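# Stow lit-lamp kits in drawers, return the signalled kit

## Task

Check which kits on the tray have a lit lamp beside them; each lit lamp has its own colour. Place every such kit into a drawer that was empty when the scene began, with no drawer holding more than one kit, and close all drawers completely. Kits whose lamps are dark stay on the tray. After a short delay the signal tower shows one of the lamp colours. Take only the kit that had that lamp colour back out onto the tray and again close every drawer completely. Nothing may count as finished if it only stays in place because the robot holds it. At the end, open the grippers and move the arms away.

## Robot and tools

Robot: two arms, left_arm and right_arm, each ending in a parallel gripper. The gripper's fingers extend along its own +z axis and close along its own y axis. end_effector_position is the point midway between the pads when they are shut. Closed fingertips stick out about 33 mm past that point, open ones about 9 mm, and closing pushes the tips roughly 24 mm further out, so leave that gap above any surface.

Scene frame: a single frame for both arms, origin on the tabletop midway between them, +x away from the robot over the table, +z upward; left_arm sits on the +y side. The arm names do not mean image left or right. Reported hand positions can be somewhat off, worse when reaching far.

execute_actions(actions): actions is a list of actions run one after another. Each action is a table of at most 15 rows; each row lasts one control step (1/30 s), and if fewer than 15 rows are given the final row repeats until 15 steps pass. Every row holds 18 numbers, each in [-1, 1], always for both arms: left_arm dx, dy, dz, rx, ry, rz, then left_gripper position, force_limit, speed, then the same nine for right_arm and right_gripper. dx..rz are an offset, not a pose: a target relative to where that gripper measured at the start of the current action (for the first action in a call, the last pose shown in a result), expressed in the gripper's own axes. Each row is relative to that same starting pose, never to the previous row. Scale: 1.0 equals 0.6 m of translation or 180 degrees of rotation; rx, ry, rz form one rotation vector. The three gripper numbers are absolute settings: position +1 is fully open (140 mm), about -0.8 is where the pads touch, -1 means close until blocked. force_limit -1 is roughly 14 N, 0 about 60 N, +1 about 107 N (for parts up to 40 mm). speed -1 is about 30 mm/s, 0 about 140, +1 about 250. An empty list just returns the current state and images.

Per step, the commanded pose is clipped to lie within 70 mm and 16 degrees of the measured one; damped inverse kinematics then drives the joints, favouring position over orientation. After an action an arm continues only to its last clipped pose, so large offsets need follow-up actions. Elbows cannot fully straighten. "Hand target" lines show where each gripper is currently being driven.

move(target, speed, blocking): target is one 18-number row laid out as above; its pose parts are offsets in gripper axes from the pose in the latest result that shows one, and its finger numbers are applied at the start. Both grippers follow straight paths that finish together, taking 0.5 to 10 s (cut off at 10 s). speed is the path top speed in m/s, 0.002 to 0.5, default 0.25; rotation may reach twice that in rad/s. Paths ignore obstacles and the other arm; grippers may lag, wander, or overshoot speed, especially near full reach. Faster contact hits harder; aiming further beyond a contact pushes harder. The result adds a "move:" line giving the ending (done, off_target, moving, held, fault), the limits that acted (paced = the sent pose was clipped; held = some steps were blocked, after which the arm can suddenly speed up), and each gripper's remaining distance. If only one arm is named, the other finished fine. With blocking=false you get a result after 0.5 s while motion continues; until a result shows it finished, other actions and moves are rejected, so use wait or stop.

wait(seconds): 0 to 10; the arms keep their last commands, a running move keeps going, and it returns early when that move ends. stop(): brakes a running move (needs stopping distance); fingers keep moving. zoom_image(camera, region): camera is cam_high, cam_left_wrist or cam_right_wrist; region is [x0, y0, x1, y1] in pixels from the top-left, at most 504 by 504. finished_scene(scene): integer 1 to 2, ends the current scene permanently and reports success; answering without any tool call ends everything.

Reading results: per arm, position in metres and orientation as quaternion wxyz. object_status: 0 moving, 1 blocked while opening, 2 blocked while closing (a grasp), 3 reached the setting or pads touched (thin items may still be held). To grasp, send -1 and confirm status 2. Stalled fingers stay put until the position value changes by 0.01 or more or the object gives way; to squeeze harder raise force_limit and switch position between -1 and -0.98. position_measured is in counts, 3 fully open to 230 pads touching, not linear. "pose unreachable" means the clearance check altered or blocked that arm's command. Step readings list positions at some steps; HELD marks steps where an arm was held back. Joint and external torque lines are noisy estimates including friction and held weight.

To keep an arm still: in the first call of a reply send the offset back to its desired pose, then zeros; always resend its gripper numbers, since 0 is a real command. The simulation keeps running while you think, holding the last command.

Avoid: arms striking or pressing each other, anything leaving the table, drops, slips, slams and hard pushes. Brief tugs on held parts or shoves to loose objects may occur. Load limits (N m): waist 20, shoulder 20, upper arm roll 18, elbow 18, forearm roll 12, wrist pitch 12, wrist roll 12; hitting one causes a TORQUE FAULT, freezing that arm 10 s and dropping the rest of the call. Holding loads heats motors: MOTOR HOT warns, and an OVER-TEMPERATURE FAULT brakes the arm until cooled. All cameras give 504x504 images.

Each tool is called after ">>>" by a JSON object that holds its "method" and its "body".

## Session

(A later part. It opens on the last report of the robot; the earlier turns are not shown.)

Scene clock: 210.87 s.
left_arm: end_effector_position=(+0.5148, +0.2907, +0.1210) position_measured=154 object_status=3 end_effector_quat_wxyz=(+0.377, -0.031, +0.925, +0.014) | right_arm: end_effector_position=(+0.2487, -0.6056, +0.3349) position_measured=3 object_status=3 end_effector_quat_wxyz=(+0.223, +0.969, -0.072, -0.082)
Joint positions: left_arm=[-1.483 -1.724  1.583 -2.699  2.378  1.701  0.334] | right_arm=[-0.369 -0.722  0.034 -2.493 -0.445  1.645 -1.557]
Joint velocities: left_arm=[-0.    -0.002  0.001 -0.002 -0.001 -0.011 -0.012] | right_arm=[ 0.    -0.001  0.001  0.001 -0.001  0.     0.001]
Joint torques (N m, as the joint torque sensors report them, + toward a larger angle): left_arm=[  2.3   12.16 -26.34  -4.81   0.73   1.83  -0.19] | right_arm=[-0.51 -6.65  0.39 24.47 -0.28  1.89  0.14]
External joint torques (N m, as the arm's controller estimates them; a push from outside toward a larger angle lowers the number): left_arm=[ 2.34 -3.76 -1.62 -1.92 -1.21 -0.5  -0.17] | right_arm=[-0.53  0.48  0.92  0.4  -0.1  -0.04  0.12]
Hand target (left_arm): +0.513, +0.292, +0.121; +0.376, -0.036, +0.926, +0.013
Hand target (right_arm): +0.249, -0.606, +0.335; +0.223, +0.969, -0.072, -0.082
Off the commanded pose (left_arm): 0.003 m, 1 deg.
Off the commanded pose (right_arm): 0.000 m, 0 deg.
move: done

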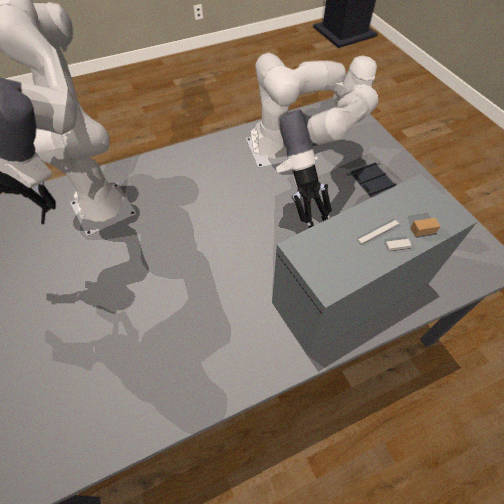

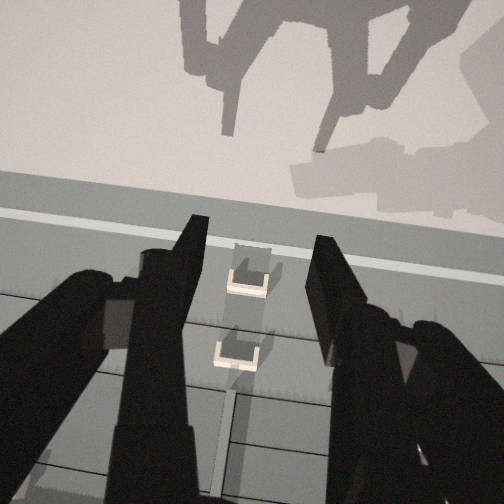

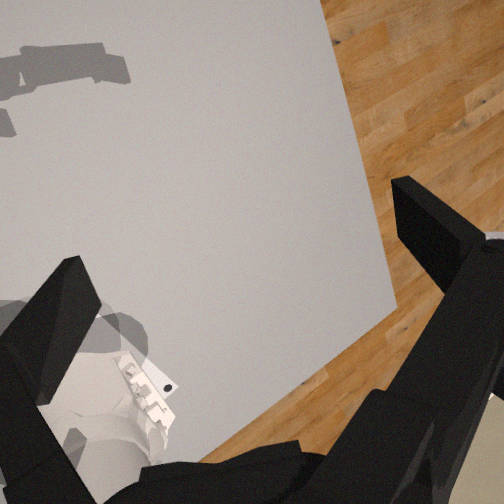

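Now to view the tower: (.48,.465,.265).

>>> {"method": "move", "body": {"target": [-0.14,0.29,-0.2,0,0,0,-0.2,0,0,0,0,0,0,0,0,1,0,0]}}

Scene clock: 213.43 s.
left_arm: end_effector_position=(+0.4809, +0.4658, +0.2617) position_measured=154 object_status=3 end_effector_quat_wxyz=(+0.372, -0.036, +0.928, +0.014) | right_arm: end_effector_position=(+0.2487, -0.6056, +0.3349) position_measured=3 object_status=3 end_effector_quat_wxyz=(+0.223, +0.969, -0.072, -0.082)
Joint positions: left_arm=[-1.051 -1.771  1.192 -2.695  1.855  1.772  0.789] | right_arm=[-0.369 -0.722  0.034 -2.493 -0.445  1.645 -1.557]
Joint velocities: left_arm=[ 0.001 -0.002 -0.001  0.    -0.     0.001  0.028] | right_arm=[ 0.     0.001 -0.001  0.001  0.001 -0.001 -0.   ]
Joint torques (N m, as the joint torque sensors report them, + toward a larger angle): left_arm=[  0.87  14.41 -24.48   5.11   0.34   3.23   0.12] | right_arm=[-0.39 -6.45  0.56 24.33 -0.29  1.9   0.09]
External joint torques (N m, as the arm's controller estimates them; a push from outside toward a larger angle lowers the number): left_arm=[ 0.86 -2.63 -1.59  1.71 -1.2   0.26  0.14] | right_arm=[-0.37  0.65  1.15  0.23 -0.1  -0.02  0.07]
Hand target (left_arm): +0.481, +0.466, +0.263; +0.372, -0.032, +0.928, +0.015
Hand target (right_arm): +0.249, -0.606, +0.335; +0.223, +0.969, -0.072, -0.082
Off the commanded pose (left_arm): 0.006 m, 1 deg.
Off the commanded pose (right_arm): 0.000 m, 0 deg.
move: off_target (left_arm)

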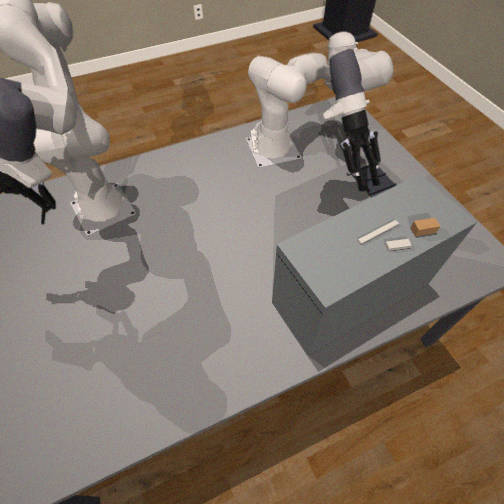

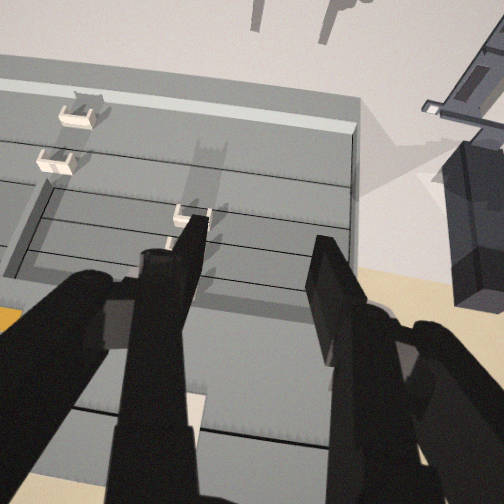

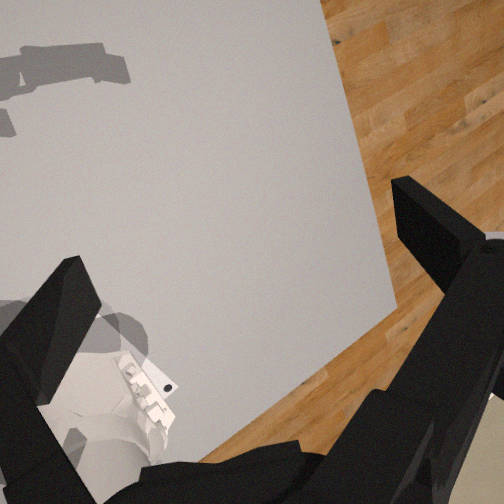

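Not lit yet; shift for a better view.

>>> {"method": "move", "body": {"target": [0,0.08,-0.03,0,0,0,-0.2,0,0,0,0,0,0,0,0,1,0,0]}}

>>> {"method": "wait", "body": {"seconds": 10}}

Scene clock: 215.37 s.
left_arm: end_effector_position=(+0.4649, +0.5129, +0.2721) position_measured=154 object_status=3 end_effector_quat_wxyz=(+0.369, -0.040, +0.928, +0.015) | right_arm: end_effector_position=(+0.2487, -0.6056, +0.3349) position_measured=3 object_status=3 end_effector_quat_wxyz=(+0.223, +0.969, -0.072, -0.082)
Joint positions: left_arm=[-0.931 -1.772  1.171 -2.678  1.768  1.815  0.904] | right_arm=[-0.369 -0.722  0.034 -2.493 -0.445  1.645 -1.557]
Joint velocities: left_arm=[-0.002 -0.     0.    -0.    -0.002  0.003  0.031] | right_arm=[-0.     0.     0.    -0.     0.    -0.     0.001]
Joint torques (N m, as the joint torque sensors report them, + toward a larger angle): left_arm=[  2.36  15.21 -24.44   4.57   0.18   3.48   0.36] | right_arm=[-0.48 -6.5   0.46 24.46 -0.3   1.9   0.12]
External joint torques (N m, as the arm's controller estimates them; a push from outside toward a larger angle lowers the number): left_arm=[ 2.53 -2.14 -1.56  1.06 -1.21  0.38  0.38] | right_arm=[-0.49  0.63  0.98  0.4  -0.11 -0.02  0.1 ]
Hand target (left_arm): +0.465, +0.514, +0.273; +0.370, -0.036, +0.928, +0.015
Hand target (right_arm): +0.249, -0.606, +0.335; +0.223, +0.969, -0.072, -0.082
Off the commanded pose (left_arm): 0.003 m, 1 deg.
Off the commanded pose (right_arm): 0.000 m, 0 deg.
joint sent to its limit (left arm) — the command would take joint 2 (shoulder) past its lower limit, so that joint was sent only as far as its limit.
move: done

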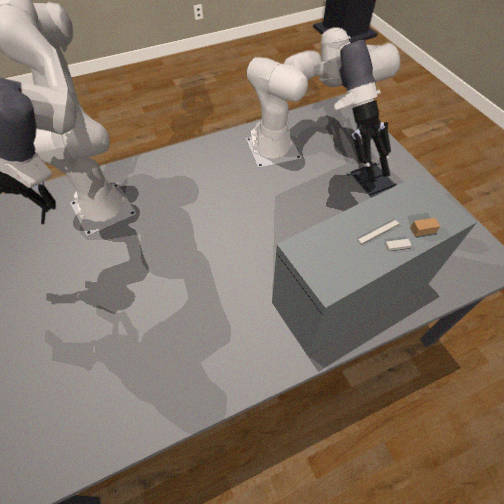

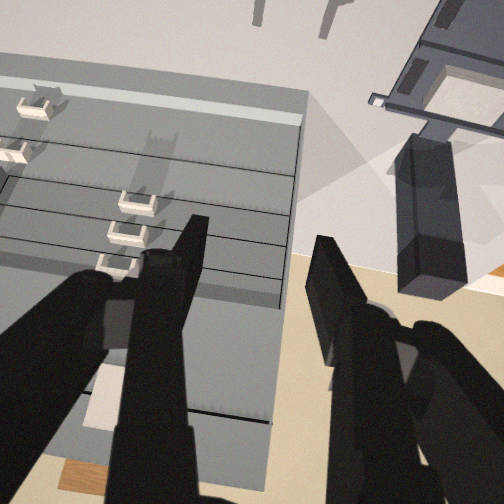

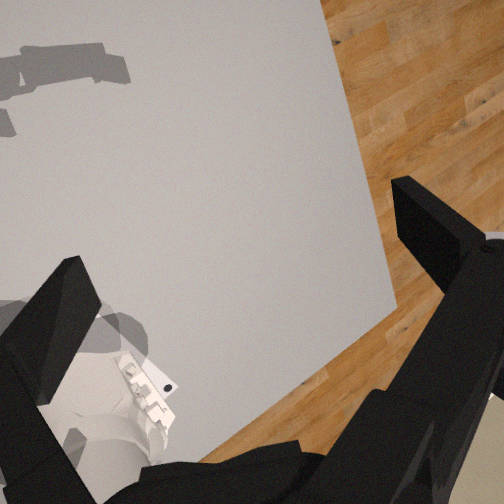

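Scene clock: 225.37 s.
left_arm: end_effector_position=(+0.4650, +0.5129, +0.2723) position_measured=154 object_status=3 end_effector_quat_wxyz=(+0.369, -0.036, +0.928, +0.016) | right_arm: end_effector_position=(+0.2487, -0.6056, +0.3349) position_measured=3 object_status=3 end_effector_quat_wxyz=(+0.223, +0.969, -0.072, -0.082)
Joint positions: left_arm=[-0.93  -1.772  1.171 -2.678  1.768  1.815  0.913] | right_arm=[-0.369 -0.722  0.034 -2.493 -0.445  1.645 -1.557]
Joint velocities: left_arm=[ 0.001 -0.     0.     0.001  0.    -0.001  0.001] | right_arm=[ 0.001 -0.    -0.001  0.001  0.001  0.001 -0.001]
Joint torques (N m, as the joint torque sensors report them, + toward a larger angle): left_arm=[  1.91  14.81 -24.67   5.02   0.22   3.57   0.14] | right_arm=[-0.44 -6.34  0.34 24.19 -0.28  1.92  0.13]
External joint torques (N m, as the arm's controller estimates them; a push from outside toward a larger angle lowers the number): left_arm=[ 1.81 -2.43 -1.82  1.29 -1.18  0.49  0.16] | right_arm=[-0.43  0.83  0.91  0.08 -0.1  -0.01  0.11]
Hand target (left_arm): +0.465, +0.514, +0.273; +0.370, -0.036, +0.928, +0.015
Hand target (right_arm): +0.249, -0.606, +0.335; +0.223, +0.969, -0.072, -0.082
Off the commanded pose (left_arm): 0.002 m, 0 deg.
Off the commanded pose (right_arm): 0.000 m, 0 deg.
wait: 10.00 s; at rest by 0.17 s

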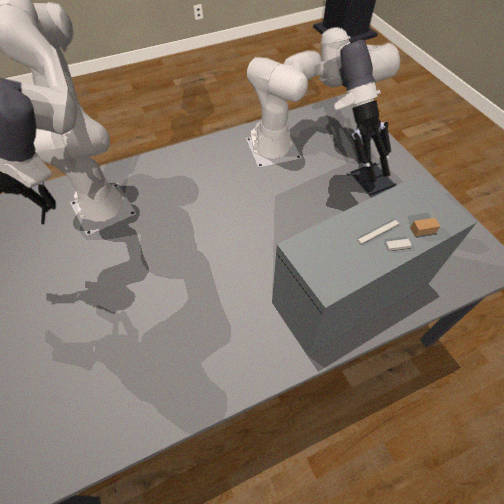

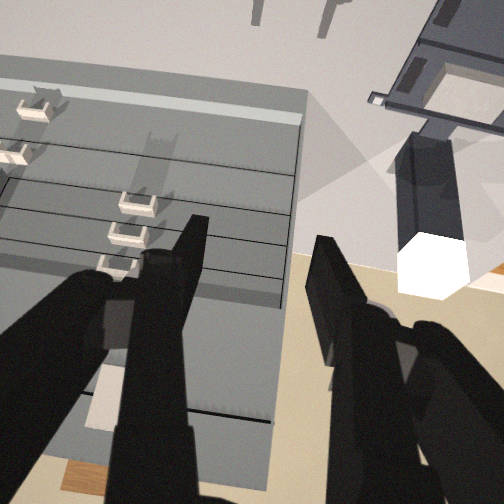

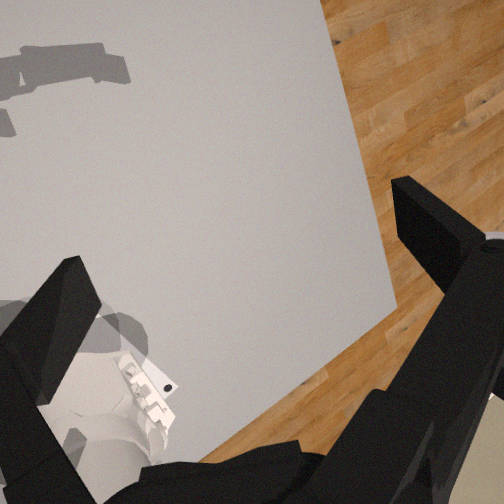

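>>> {"method": "move", "body": {"target": [-0.03,-0.173,0.192,0.008,0,0,-0.2,0,0,0,0,0,0,0,0,1,0,0], "speed": 0.15}}

Scene clock: 228.63 s.
left_arm: end_effector_position=(+0.5643, +0.4117, +0.2043) position_measured=154 object_status=3 end_effector_quat_wxyz=(+0.373, -0.024, +0.927, +0.005) | right_arm: end_effector_position=(+0.2487, -0.6056, +0.3349) position_measured=3 object_status=3 end_effector_quat_wxyz=(+0.223, +0.969, -0.072, -0.082)
Joint positions: left_arm=[-1.324 -1.727  1.379 -2.525  2.089  1.836  0.677] | right_arm=[-0.369 -0.722  0.034 -2.493 -0.445  1.645 -1.557]
Joint velocities: left_arm=[-0.002 -0.001  0.    -0.     0.003 -0.001 -0.033] | right_arm=[ 0.002  0.001  0.001  0.    -0.001 -0.    -0.   ]
Joint torques (N m, as the joint torque sensors report them, + toward a larger angle): left_arm=[ -1.61  16.13 -27.04   1.59   2.52   2.45  -0.09] | right_arm=[-0.5  -6.44  0.53 24.18 -0.31  1.9   0.13]
External joint torques (N m, as the arm's controller estimates them; a push from outside toward a larger angle lowers the number): left_arm=[-1.55 -3.3  -0.02  1.82  0.98 -0.4  -0.07] | right_arm=[-0.56  0.7   1.02  0.11 -0.13 -0.03  0.11]
Hand target (left_arm): +0.565, +0.413, +0.203; +0.373, -0.031, +0.927, +0.005
Hand target (right_arm): +0.249, -0.606, +0.335; +0.223, +0.969, -0.072, -0.082
Off the commanded pose (left_arm): 0.007 m, 1 deg.
Off the commanded pose (right_arm): 0.000 m, 0 deg.
move: off_target (left_arm)

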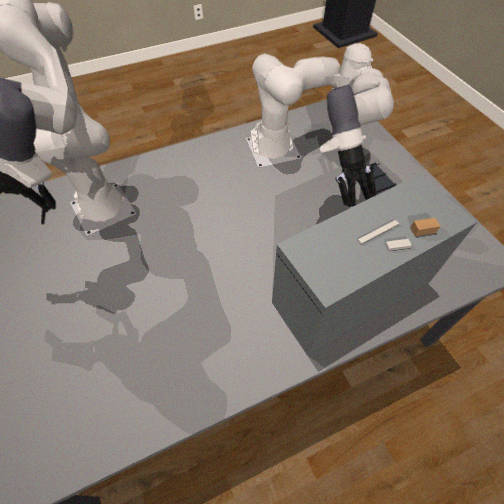

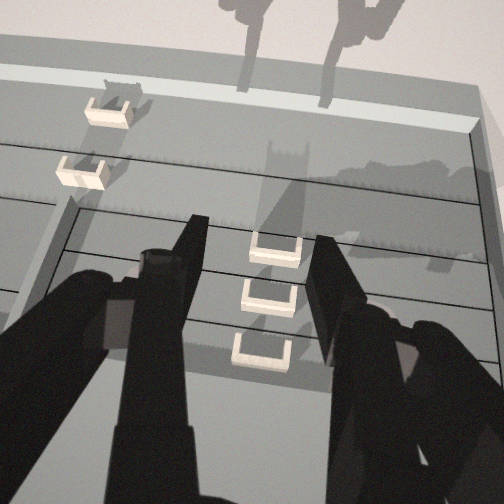

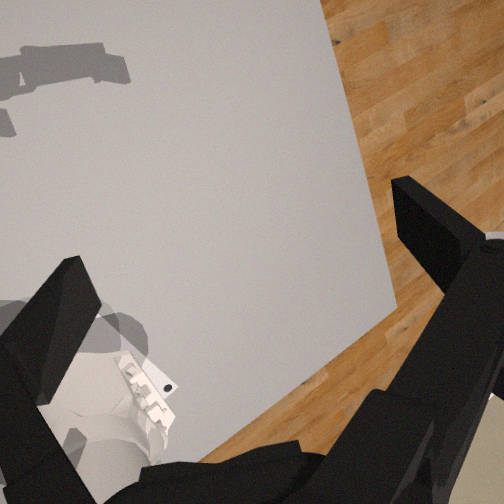

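>>> {"method": "move", "body": {"target": [-0.028,0.011,0.043,-0.007,0,-0.008,-0.2,0,0,0,0,0,0,0,0,1,0,0], "speed": 0.05}}

>>> {"method": "move", "body": {"target": [0,0,0,0,0,0,-1,0.6,0,0,0,0,0,0,0,1,0,0]}}

Scene clock: 232.47 s.
left_arm: end_effector_position=(+0.5927, +0.4180, +0.1979) position_measured=154 object_status=3 end_effector_quat_wxyz=(+0.373, -0.038, +0.927, +0.010) | right_arm: end_effector_position=(+0.2487, -0.6056, +0.3349) position_measured=3 object_status=3 end_effector_quat_wxyz=(+0.223, +0.969, -0.072, -0.082)
Joint positions: left_arm=[-1.396 -1.724  1.394 -2.439  2.124  1.835  0.661] | right_arm=[-0.369 -0.722  0.034 -2.493 -0.445  1.645 -1.557]
Joint velocities: left_arm=[-0.002  0.001  0.001  0.002  0.006 -0.    -0.003] | right_arm=[-0.001  0.    -0.     0.002 -0.001 -0.     0.   ]
Joint torques (N m, as the joint torque sensors report them, + toward a larger angle): left_arm=[ -1.33  19.47 -29.13   0.4    2.54   2.87  -0.07] | right_arm=[-0.57 -6.2   0.44 24.2  -0.31  1.92  0.13]
External joint torques (N m, as the arm's controller estimates them; a push from outside toward a larger angle lowers the number): left_arm=[-1.37 -1.74 -0.74  1.27  1.    0.03 -0.05] | right_arm=[-0.5   0.89  1.06  0.13 -0.11  0.    0.11]
Hand target (left_arm): +0.594, +0.419, +0.197; +0.374, -0.040, +0.927, +0.011
Hand target (right_arm): +0.249, -0.606, +0.335; +0.223, +0.969, -0.072, -0.082
Off the commanded pose (left_arm): 0.002 m, 0 deg.
Off the commanded pose (right_arm): 0.000 m, 0 deg.
move: done

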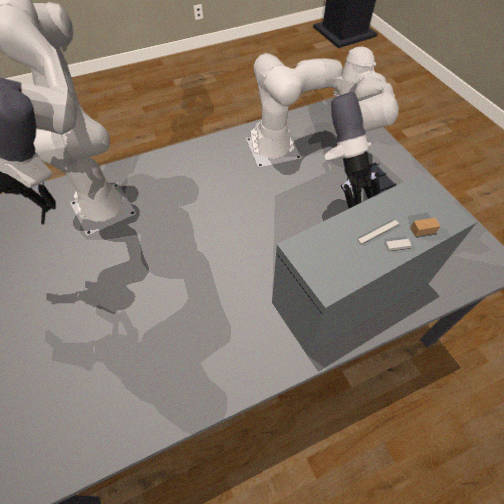

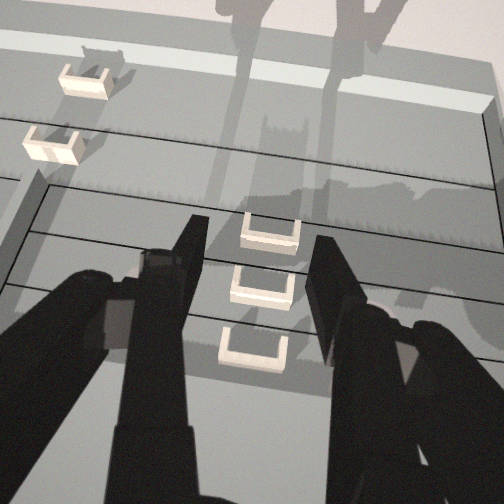

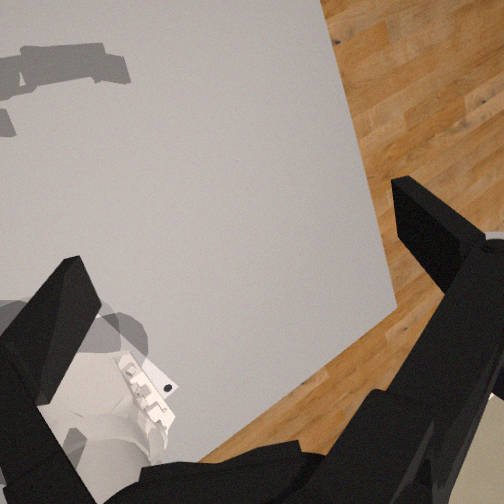

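Scene clock: 233.00 s.
left_arm: end_effector_position=(+0.5927, +0.4220, +0.1983) position_measured=195 object_status=2 end_effector_quat_wxyz=(+0.373, -0.041, +0.927, +0.012) | right_arm: end_effector_position=(+0.2487, -0.6056, +0.3349) position_measured=3 object_status=3 end_effector_quat_wxyz=(+0.223, +0.969, -0.072, -0.082)
Joint positions: left_arm=[-1.393 -1.724  1.392 -2.438  2.125  1.832  0.661] | right_arm=[-0.369 -0.722  0.034 -2.493 -0.445  1.645 -1.557]
Joint velocities: left_arm=[-0.     0.002  0.001 -0.001  0.     0.002 -0.   ] | right_arm=[ 0.001  0.001 -0.001  0.001  0.     0.     0.001]
Joint torques (N m, as the joint torque sensors report them, + toward a larger angle): left_arm=[ -2.1   18.27 -28.98  -1.06   1.35   3.18   0.12] | right_arm=[-0.3  -6.46  0.62 24.17 -0.26  1.94  0.1 ]
External joint torques (N m, as the arm's controller estimates them; a push from outside toward a larger angle lowers the number): left_arm=[-2.   -3.05 -0.56 -0.11 -0.2   0.33  0.14] | right_arm=[-0.29  0.68  1.18  0.07 -0.07  0.01  0.08]
Hand target (left_arm): +0.593, +0.418, +0.198; +0.373, -0.038, +0.927, +0.010
Hand target (right_arm): +0.249, -0.606, +0.335; +0.223, +0.969, -0.072, -0.082
Off the commanded pose (left_arm): 0.004 m, 0 deg.
Off the commanded pose (right_arm): 0.000 m, 0 deg.
move: off_target (left_arm)

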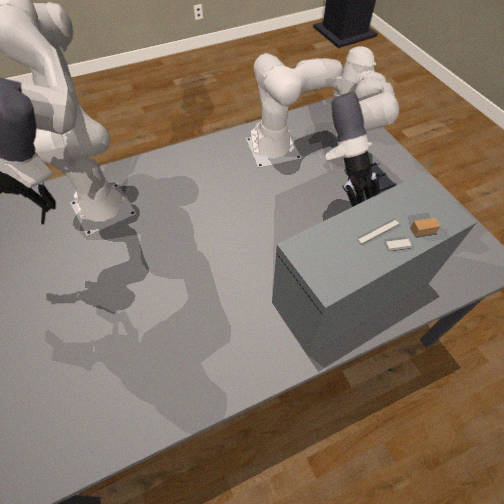

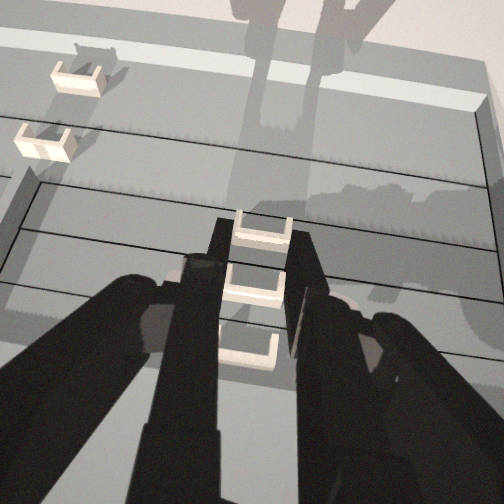

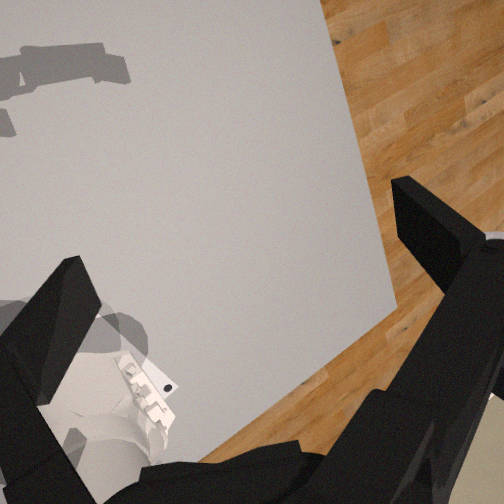

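>>> {"method": "move", "body": {"target": [0.17,-0.004,-0.165,0,0,0,-1,0.6,0,0,0,0,0,0,0,1,0,0], "speed": 0.08}}

>>> {"method": "move", "body": {"target": [0,0,0,0,0,0,-0.2,0,0,0,0,0,0,0,0,1,0,0]}}

>>> {"method": "move", "body": {"target": [-0.07,0,-0.14,0,0,0,-0.2,0,0,0,0,0,0,0,0,1,0,0], "speed": 0.15}}

Scene clock: 242.80 s.
left_arm: end_effector_position=(+0.4497, +0.4064, +0.1952) position_measured=195 object_status=2 end_effector_quat_wxyz=(+0.369, -0.038, +0.929, +0.010) | right_arm: end_effector_position=(+0.2487, -0.6056, +0.3349) position_measured=3 object_status=3 end_effector_quat_wxyz=(+0.223, +0.969, -0.072, -0.082)
Joint positions: left_arm=[-0.994 -1.754  1.37  -2.87   2.023  1.811  0.632] | right_arm=[-0.369 -0.722  0.034 -2.493 -0.445  1.645 -1.557]
Joint velocities: left_arm=[ 0.008 -0.001 -0.    -0.002 -0.009  0.003  0.002] | right_arm=[ 0.    -0.001 -0.001  0.001  0.     0.     0.   ]
Joint torques (N m, as the joint torque sensors report them, + toward a larger angle): left_arm=[  4.65  10.86 -25.6    2.8    1.53   2.72   0.17] | right_arm=[-0.18 -6.49  0.51 24.49 -0.26  1.91  0.1 ]
External joint torques (N m, as the arm's controller estimates them; a push from outside toward a larger angle lowers the number): left_arm=[ 4.75 -2.69 -4.95  1.17 -0.06 -0.08  0.18] | right_arm=[-0.16  0.63  1.08  0.41 -0.08 -0.02  0.08]
Hand target (left_arm): +0.451, +0.412, +0.198; +0.371, -0.040, +0.928, +0.013
Hand target (right_arm): +0.249, -0.606, +0.335; +0.223, +0.969, -0.072, -0.082
Off the commanded pose (left_arm): 0.004 m, 1 deg.
Off the commanded pose (right_arm): 0.000 m, 0 deg.
move: off_target (left_arm)

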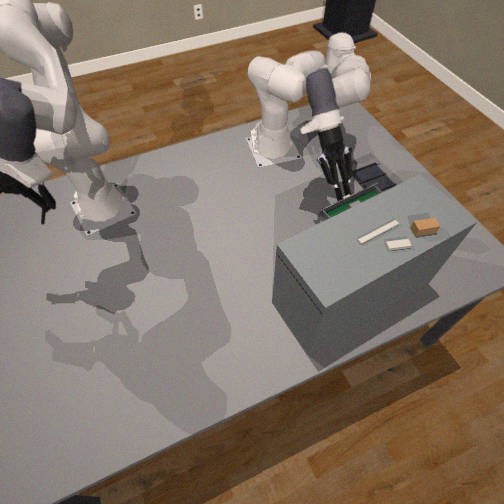

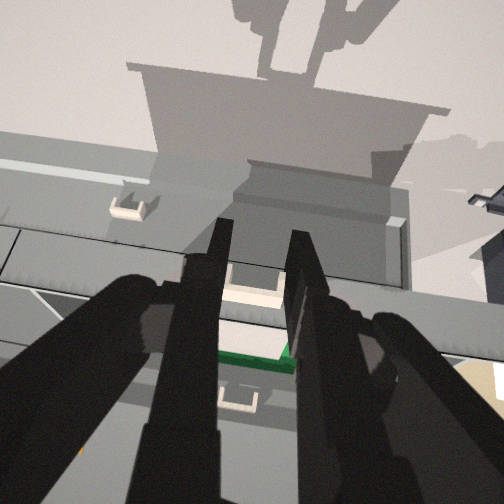

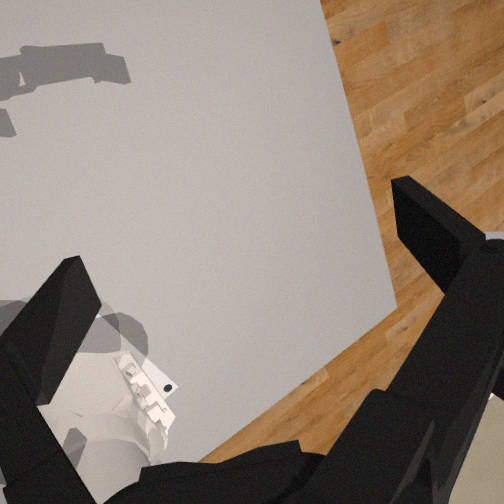

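Scene clock: 243.30 s.
left_arm: end_effector_position=(+0.4496, +0.4063, +0.1950) position_measured=154 object_status=3 end_effector_quat_wxyz=(+0.368, -0.038, +0.929, +0.010) | right_arm: end_effector_position=(+0.2487, -0.6056, +0.3349) position_measured=3 object_status=3 end_effector_quat_wxyz=(+0.223, +0.969, -0.072, -0.082)
Joint positions: left_arm=[-0.994 -1.754  1.37  -2.87   2.023  1.811  0.632] | right_arm=[-0.369 -0.722  0.034 -2.493 -0.445  1.645 -1.557]
Joint velocities: left_arm=[-0.001 -0.001 -0.     0.     0.001 -0.     0.001] | right_arm=[-0.001  0.     0.    -0.     0.002  0.    -0.001]
Joint torques (N m, as the joint torque sensors report them, + toward a larger angle): left_arm=[  0.81  11.1  -21.16   1.86   1.41   2.78   0.03] | right_arm=[-0.7  -6.55  0.44 24.13 -0.27  1.93  0.14]
External joint torques (N m, as the arm's controller estimates them; a push from outside toward a larger angle lowers the number): left_arm=[ 0.88 -2.39 -0.49  0.17 -0.19 -0.03  0.05] | right_arm=[-0.69  0.56  0.99  0.09 -0.09  0.01  0.12]
Hand target (left_arm): +0.450, +0.406, +0.195; +0.369, -0.038, +0.929, +0.010
Hand target (right_arm): +0.249, -0.606, +0.335; +0.223, +0.969, -0.072, -0.082
Off the commanded pose (left_arm): 0.000 m, 0 deg.
Off the commanded pose (right_arm): 0.000 m, 0 deg.
move: done

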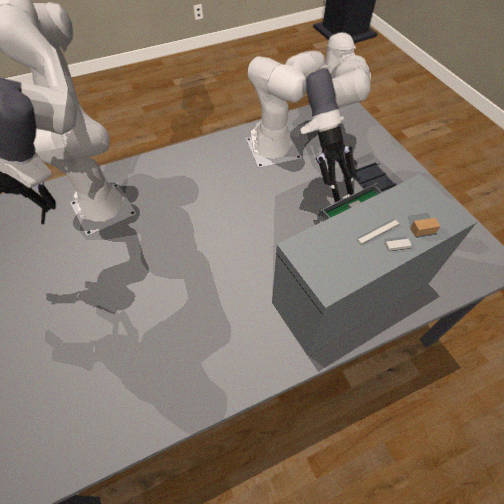

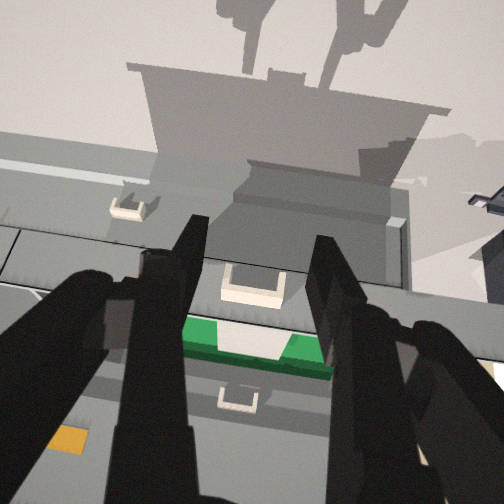

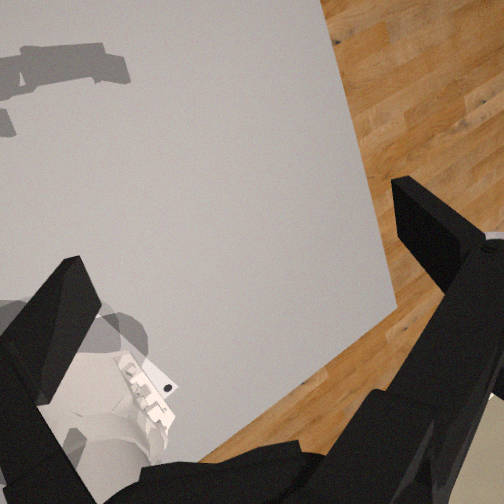

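Scene clock: 244.50 s.
left_arm: end_effector_position=(+0.4233, +0.4050, +0.2883) position_measured=154 object_status=3 end_effector_quat_wxyz=(+0.372, -0.040, +0.927, +0.006) | right_arm: end_effector_position=(+0.2487, -0.6056, +0.3349) position_measured=3 object_status=3 end_effector_quat_wxyz=(+0.223, +0.969, -0.072, -0.082)
Joint positions: left_arm=[-1.033 -1.743  1.014 -2.84   1.689  1.718  0.643] | right_arm=[-0.369 -0.722  0.034 -2.493 -0.445  1.645 -1.557]
Joint velocities: left_arm=[-0.     0.004 -0.001 -0.001 -0.01  -0.001  0.001] | right_arm=[-0.002 -0.001 -0.001  0.     0.001 -0.     0.   ]
Joint torques (N m, as the joint torque sensors report them, + toward a larger angle): left_arm=[ -1.7   14.5  -21.42   9.46   0.42   2.41   0.3 ] | right_arm=[-0.44 -6.62  0.61 24.36 -0.27  1.91  0.14]
External joint torques (N m, as the arm's controller estimates them; a push from outside toward a larger angle lowers the number): left_arm=[-1.68 -0.6  -2.48  1.01 -1.28 -0.43  0.32] | right_arm=[-0.43  0.5   1.19  0.28 -0.09 -0.01  0.12]
Hand target (left_arm): +0.423, +0.405, +0.288; +0.370, -0.038, +0.928, +0.007
Hand target (right_arm): +0.249, -0.606, +0.335; +0.223, +0.969, -0.072, -0.082
Off the commanded pose (left_arm): 0.003 m, 1 deg.
Off the commanded pose (right_arm): 0.000 m, 0 deg.
move: done

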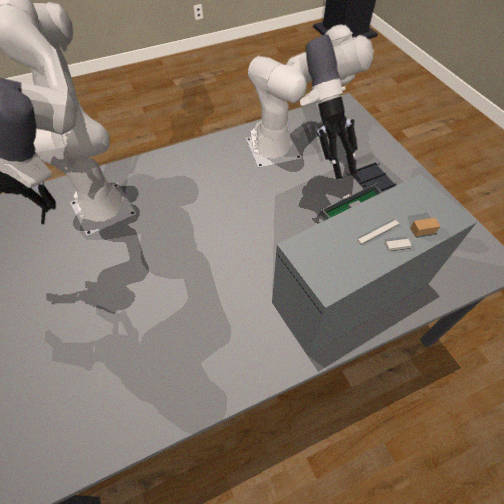

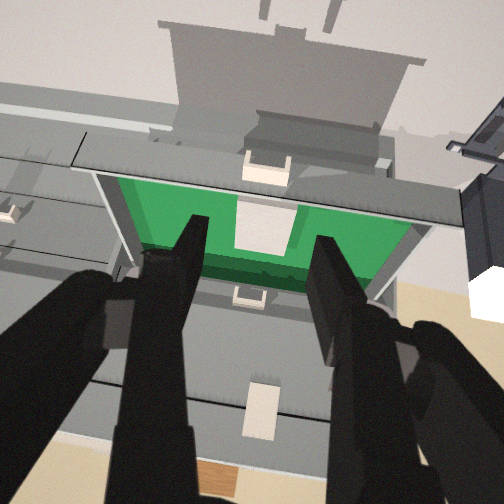

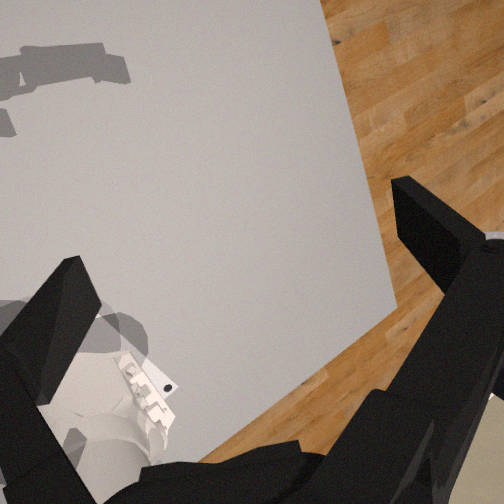

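>>> {"method": "move", "body": {"target": [-0.148,0.0,0.118,-0.007,0.243,0,-0.2,0,0,0,0,0,0,0,0,1,0,0]}}

Scene clock: 249.70 s.
left_arm: end_effector_position=(+0.5360, +0.4055, +0.3005) position_measured=154 object_status=3 end_effector_quat_wxyz=(+0.005, -0.044, +0.999, +0.003) | right_arm: end_effector_position=(+0.2487, -0.6056, +0.3349) position_measured=3 object_status=3 end_effector_quat_wxyz=(+0.223, +0.969, -0.072, -0.082)
Joint positions: left_arm=[-1.831 -1.19   1.221 -1.659  1.153  1.286  0.871] | right_arm=[-0.369 -0.722  0.034 -2.493 -0.445  1.645 -1.557]
Joint velocities: left_arm=[-0.001  0.001  0.     0.001  0.001 -0.011  0.023] | right_arm=[-0.001 -0.001 -0.     0.001  0.001  0.     0.   ]
Joint torques (N m, as the joint torque sensors report them, + toward a larger angle): left_arm=[ -1.67  29.25 -29.26   9.07  -0.04   2.06   0.29] | right_arm=[-0.45 -6.27  0.47 24.54 -0.31  1.93  0.13]
External joint torques (N m, as the arm's controller estimates them; a push from outside toward a larger angle lowers the number): left_arm=[-1.81 -2.96 -1.31  1.46 -0.84 -0.39  0.29] | right_arm=[-0.44  0.94  1.03  0.39 -0.12  0.    0.11]
Hand target (left_arm): +0.535, +0.405, +0.300; +0.001, -0.039, +0.999, +0.002
Hand target (right_arm): +0.249, -0.606, +0.335; +0.223, +0.969, -0.072, -0.082
Off the commanded pose (left_arm): 0.009 m, 1 deg.
Off the commanded pose (right_arm): 0.000 m, 0 deg.
move: off_target (left_arm)

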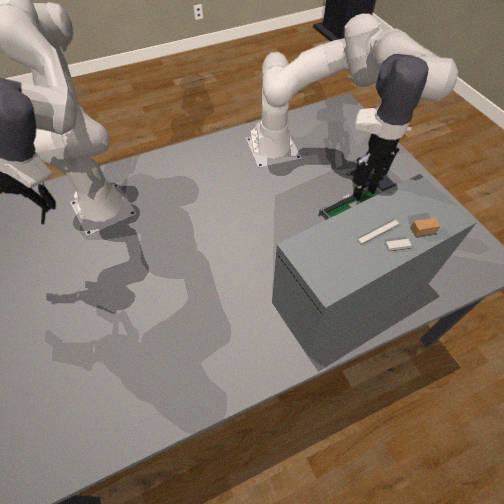

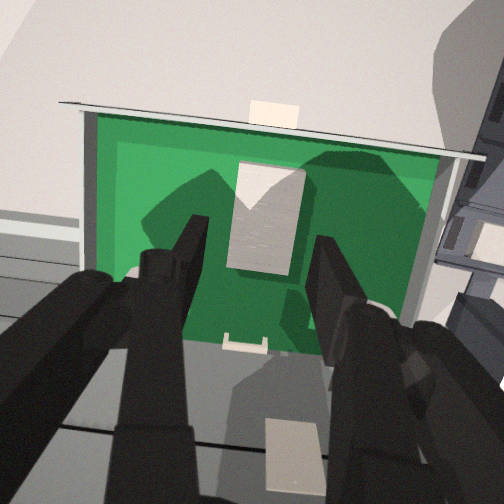

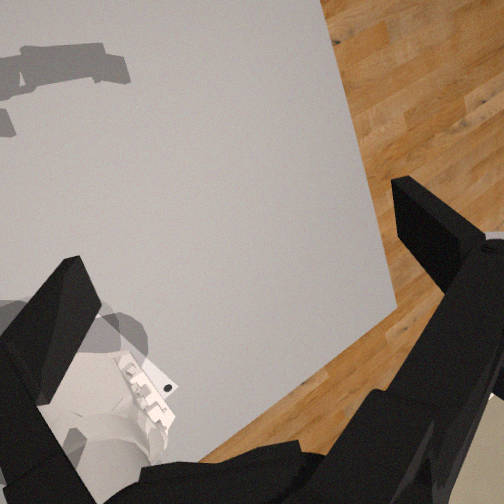

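>>> {"method": "move", "body": {"target": [0.005,0.007,0.085,0,0,0.02,-0.2,0,0,0,0,0,0,0,0,1,0,0], "speed": 0.1}}

Scene clock: 251.80 s.
left_arm: end_effector_position=(+0.5320, +0.4091, +0.2495) position_measured=154 object_status=3 end_effector_quat_wxyz=(+0.002, -0.016, +1.000, +0.004) | right_arm: end_effector_position=(+0.2487, -0.6056, +0.3349) position_measured=3 object_status=3 end_effector_quat_wxyz=(+0.223, +0.969, -0.072, -0.082)
Joint positions: left_arm=[-1.789 -1.269  1.259 -1.767  1.212  1.337  0.9  ] | right_arm=[-0.369 -0.722  0.034 -2.493 -0.445  1.645 -1.557]
Joint velocities: left_arm=[ 0.001 -0.001  0.001 -0.     0.008  0.009  0.011] | right_arm=[ 0.    -0.001  0.     0.    -0.001 -0.    -0.001]
Joint torques (N m, as the joint torque sensors report them, + toward a larger angle): left_arm=[  2.    27.68 -31.41   4.98   1.7    2.83   0.21] | right_arm=[-0.4  -6.44  0.42 24.39 -0.29  1.9   0.14]
External joint torques (N m, as the arm's controller estimates them; a push from outside toward a larger angle lowers the number): left_arm=[ 1.93 -4.21 -2.07 -1.78  0.89  0.4   0.21] | right_arm=[-0.41  0.68  0.96  0.34 -0.1  -0.02  0.12]
Hand target (left_arm): +0.534, +0.410, +0.249; +0.005, -0.013, +1.000, +0.004
Hand target (right_arm): +0.249, -0.606, +0.335; +0.223, +0.969, -0.072, -0.082
Off the commanded pose (left_arm): 0.001 m, 1 deg.
Off the commanded pose (right_arm): 0.000 m, 0 deg.
move: done

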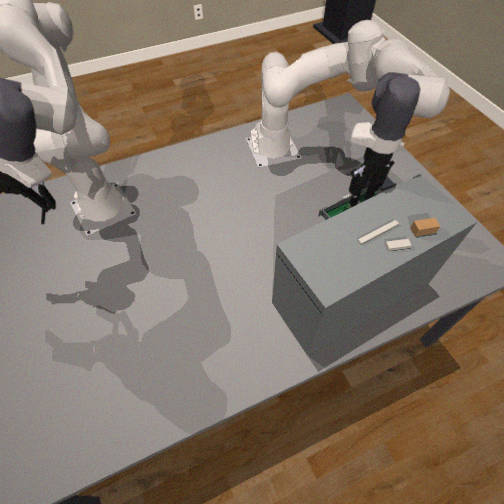

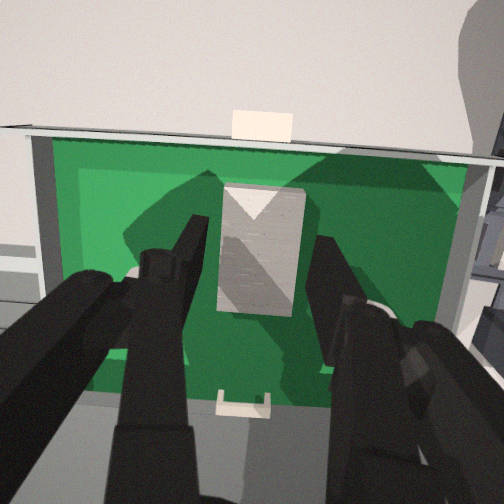

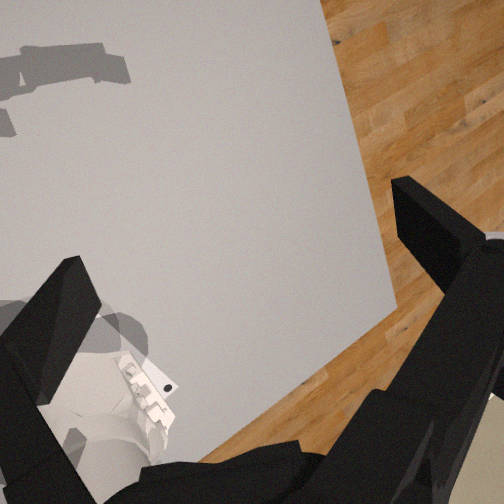

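>>> {"method": "move", "body": {"target": [-0.003,0.001,0.045,0,0,0.015,-0.2,0,0,0,0,0,0,0,0,1,0,0], "speed": 0.05}}

>>> {"method": "move", "body": {"target": [0,0,0,0,0,0,-1,0,-0.5,0,0,0,0,0,0,1,0,0]}}

Scene clock: 253.97 s.
left_arm: end_effector_position=(+0.5327, +0.4087, +0.2232) position_measured=154 object_status=3 end_effector_quat_wxyz=(-0.001, +0.003, +1.000, +0.003) | right_arm: end_effector_position=(+0.2487, -0.6056, +0.3349) position_measured=3 object_status=3 end_effector_quat_wxyz=(+0.223, +0.969, -0.072, -0.082)
Joint positions: left_arm=[-1.784 -1.306  1.287 -1.801  1.246  1.36   0.928] | right_arm=[-0.369 -0.722  0.034 -2.493 -0.445  1.645 -1.557]
Joint velocities: left_arm=[ 0.    -0.004  0.001 -0.002  0.01   0.006  0.018] | right_arm=[ 0.001 -0.001 -0.001  0.001  0.    -0.001 -0.   ]
Joint torques (N m, as the joint torque sensors report them, + toward a larger angle): left_arm=[  1.93  28.4  -30.49   4.58   1.8    2.76   0.15] | right_arm=[-0.34 -6.48  0.67 24.47 -0.27  1.92  0.11]
External joint torques (N m, as the arm's controller estimates them; a push from outside toward a larger angle lowers the number): left_arm=[ 1.99 -3.59 -0.56 -1.51  1.02  0.34  0.15] | right_arm=[-0.29  0.71  1.28  0.37 -0.08  0.    0.09]
Hand target (left_arm): +0.534, +0.410, +0.222; +0.001, +0.007, +1.000, +0.004
Hand target (right_arm): +0.249, -0.606, +0.335; +0.223, +0.969, -0.072, -0.082
Off the commanded pose (left_arm): 0.002 m, 1 deg.
Off the commanded pose (right_arm): 0.000 m, 0 deg.
move: done

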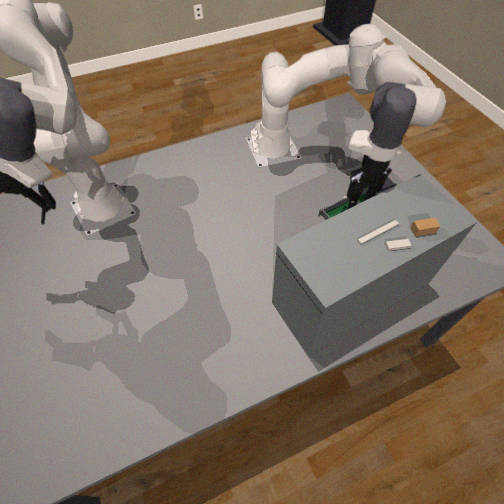

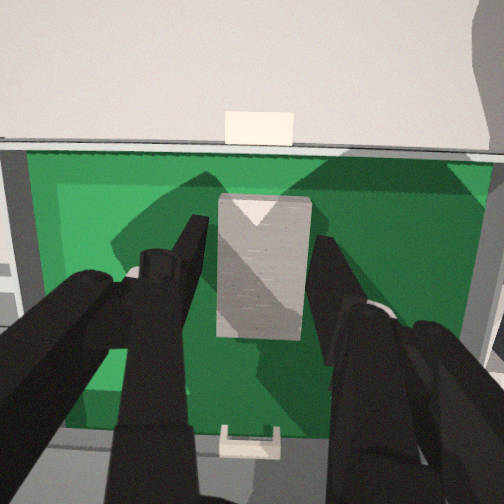

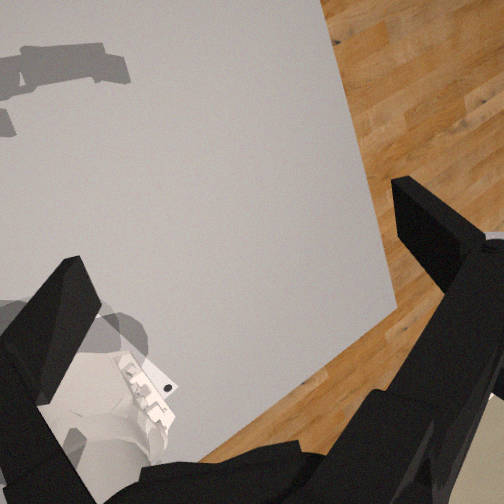

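Scene clock: 254.47 s.
left_arm: end_effector_position=(+0.5328, +0.4086, +0.2236) position_measured=173 object_status=2 end_effector_quat_wxyz=(-0.001, +0.003, +1.000, +0.003) | right_arm: end_effector_position=(+0.2487, -0.6056, +0.3349) position_measured=3 object_status=3 end_effector_quat_wxyz=(+0.223, +0.969, -0.072, -0.082)
Joint positions: left_arm=[-1.784 -1.306  1.286 -1.801  1.246  1.36   0.928] | right_arm=[-0.369 -0.722  0.034 -2.493 -0.445  1.645 -1.557]
Joint velocities: left_arm=[-0.    -0.     0.001 -0.     0.    -0.    -0.001] | right_arm=[ 0.     0.001  0.     0.001 -0.001 -0.     0.001]
Joint torques (N m, as the joint torque sensors report them, + toward a larger angle): left_arm=[  0.09  28.97 -31.6    5.51   0.68   2.36   0.05] | right_arm=[-0.34 -6.42  0.45 24.42 -0.29  1.9   0.12]
External joint torques (N m, as the arm's controller estimates them; a push from outside toward a larger angle lowers the number): left_arm=[ 0.19 -2.97 -1.71 -0.56 -0.1  -0.07  0.05] | right_arm=[-0.39  0.65  0.95  0.39 -0.11 -0.02  0.1 ]
Hand target (left_arm): +0.533, +0.409, +0.223; -0.001, +0.003, +1.000, +0.003
Hand target (right_arm): +0.249, -0.606, +0.335; +0.223, +0.969, -0.072, -0.082
Off the commanded pose (left_arm): 0.000 m, 0 deg.
Off the commanded pose (right_arm): 0.000 m, 0 deg.
move: done

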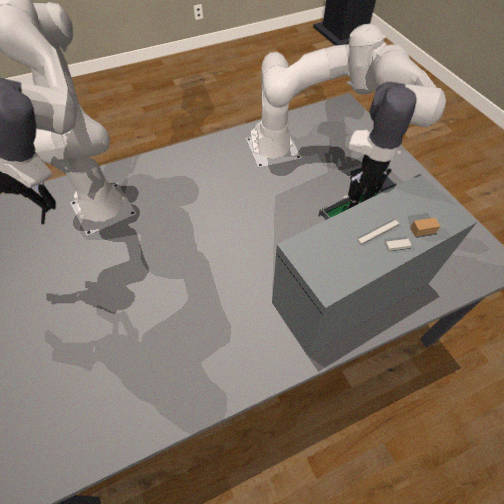

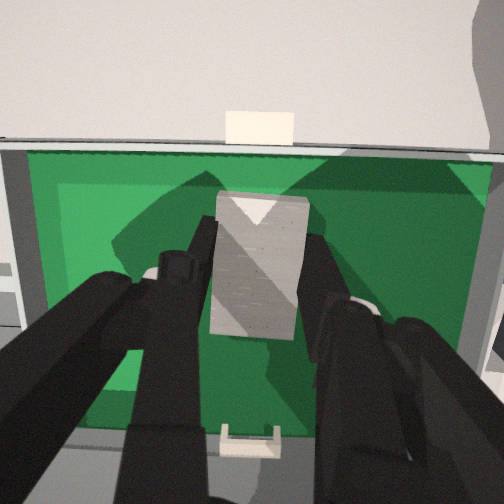

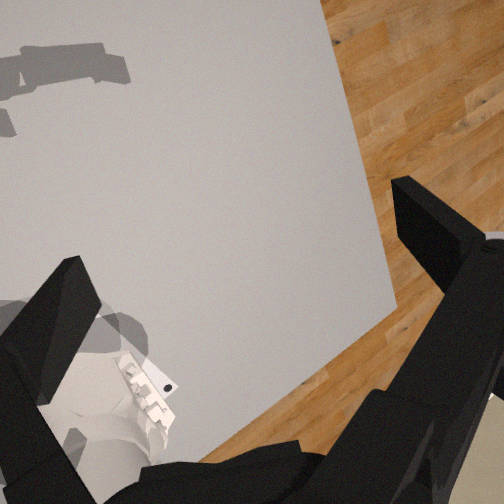

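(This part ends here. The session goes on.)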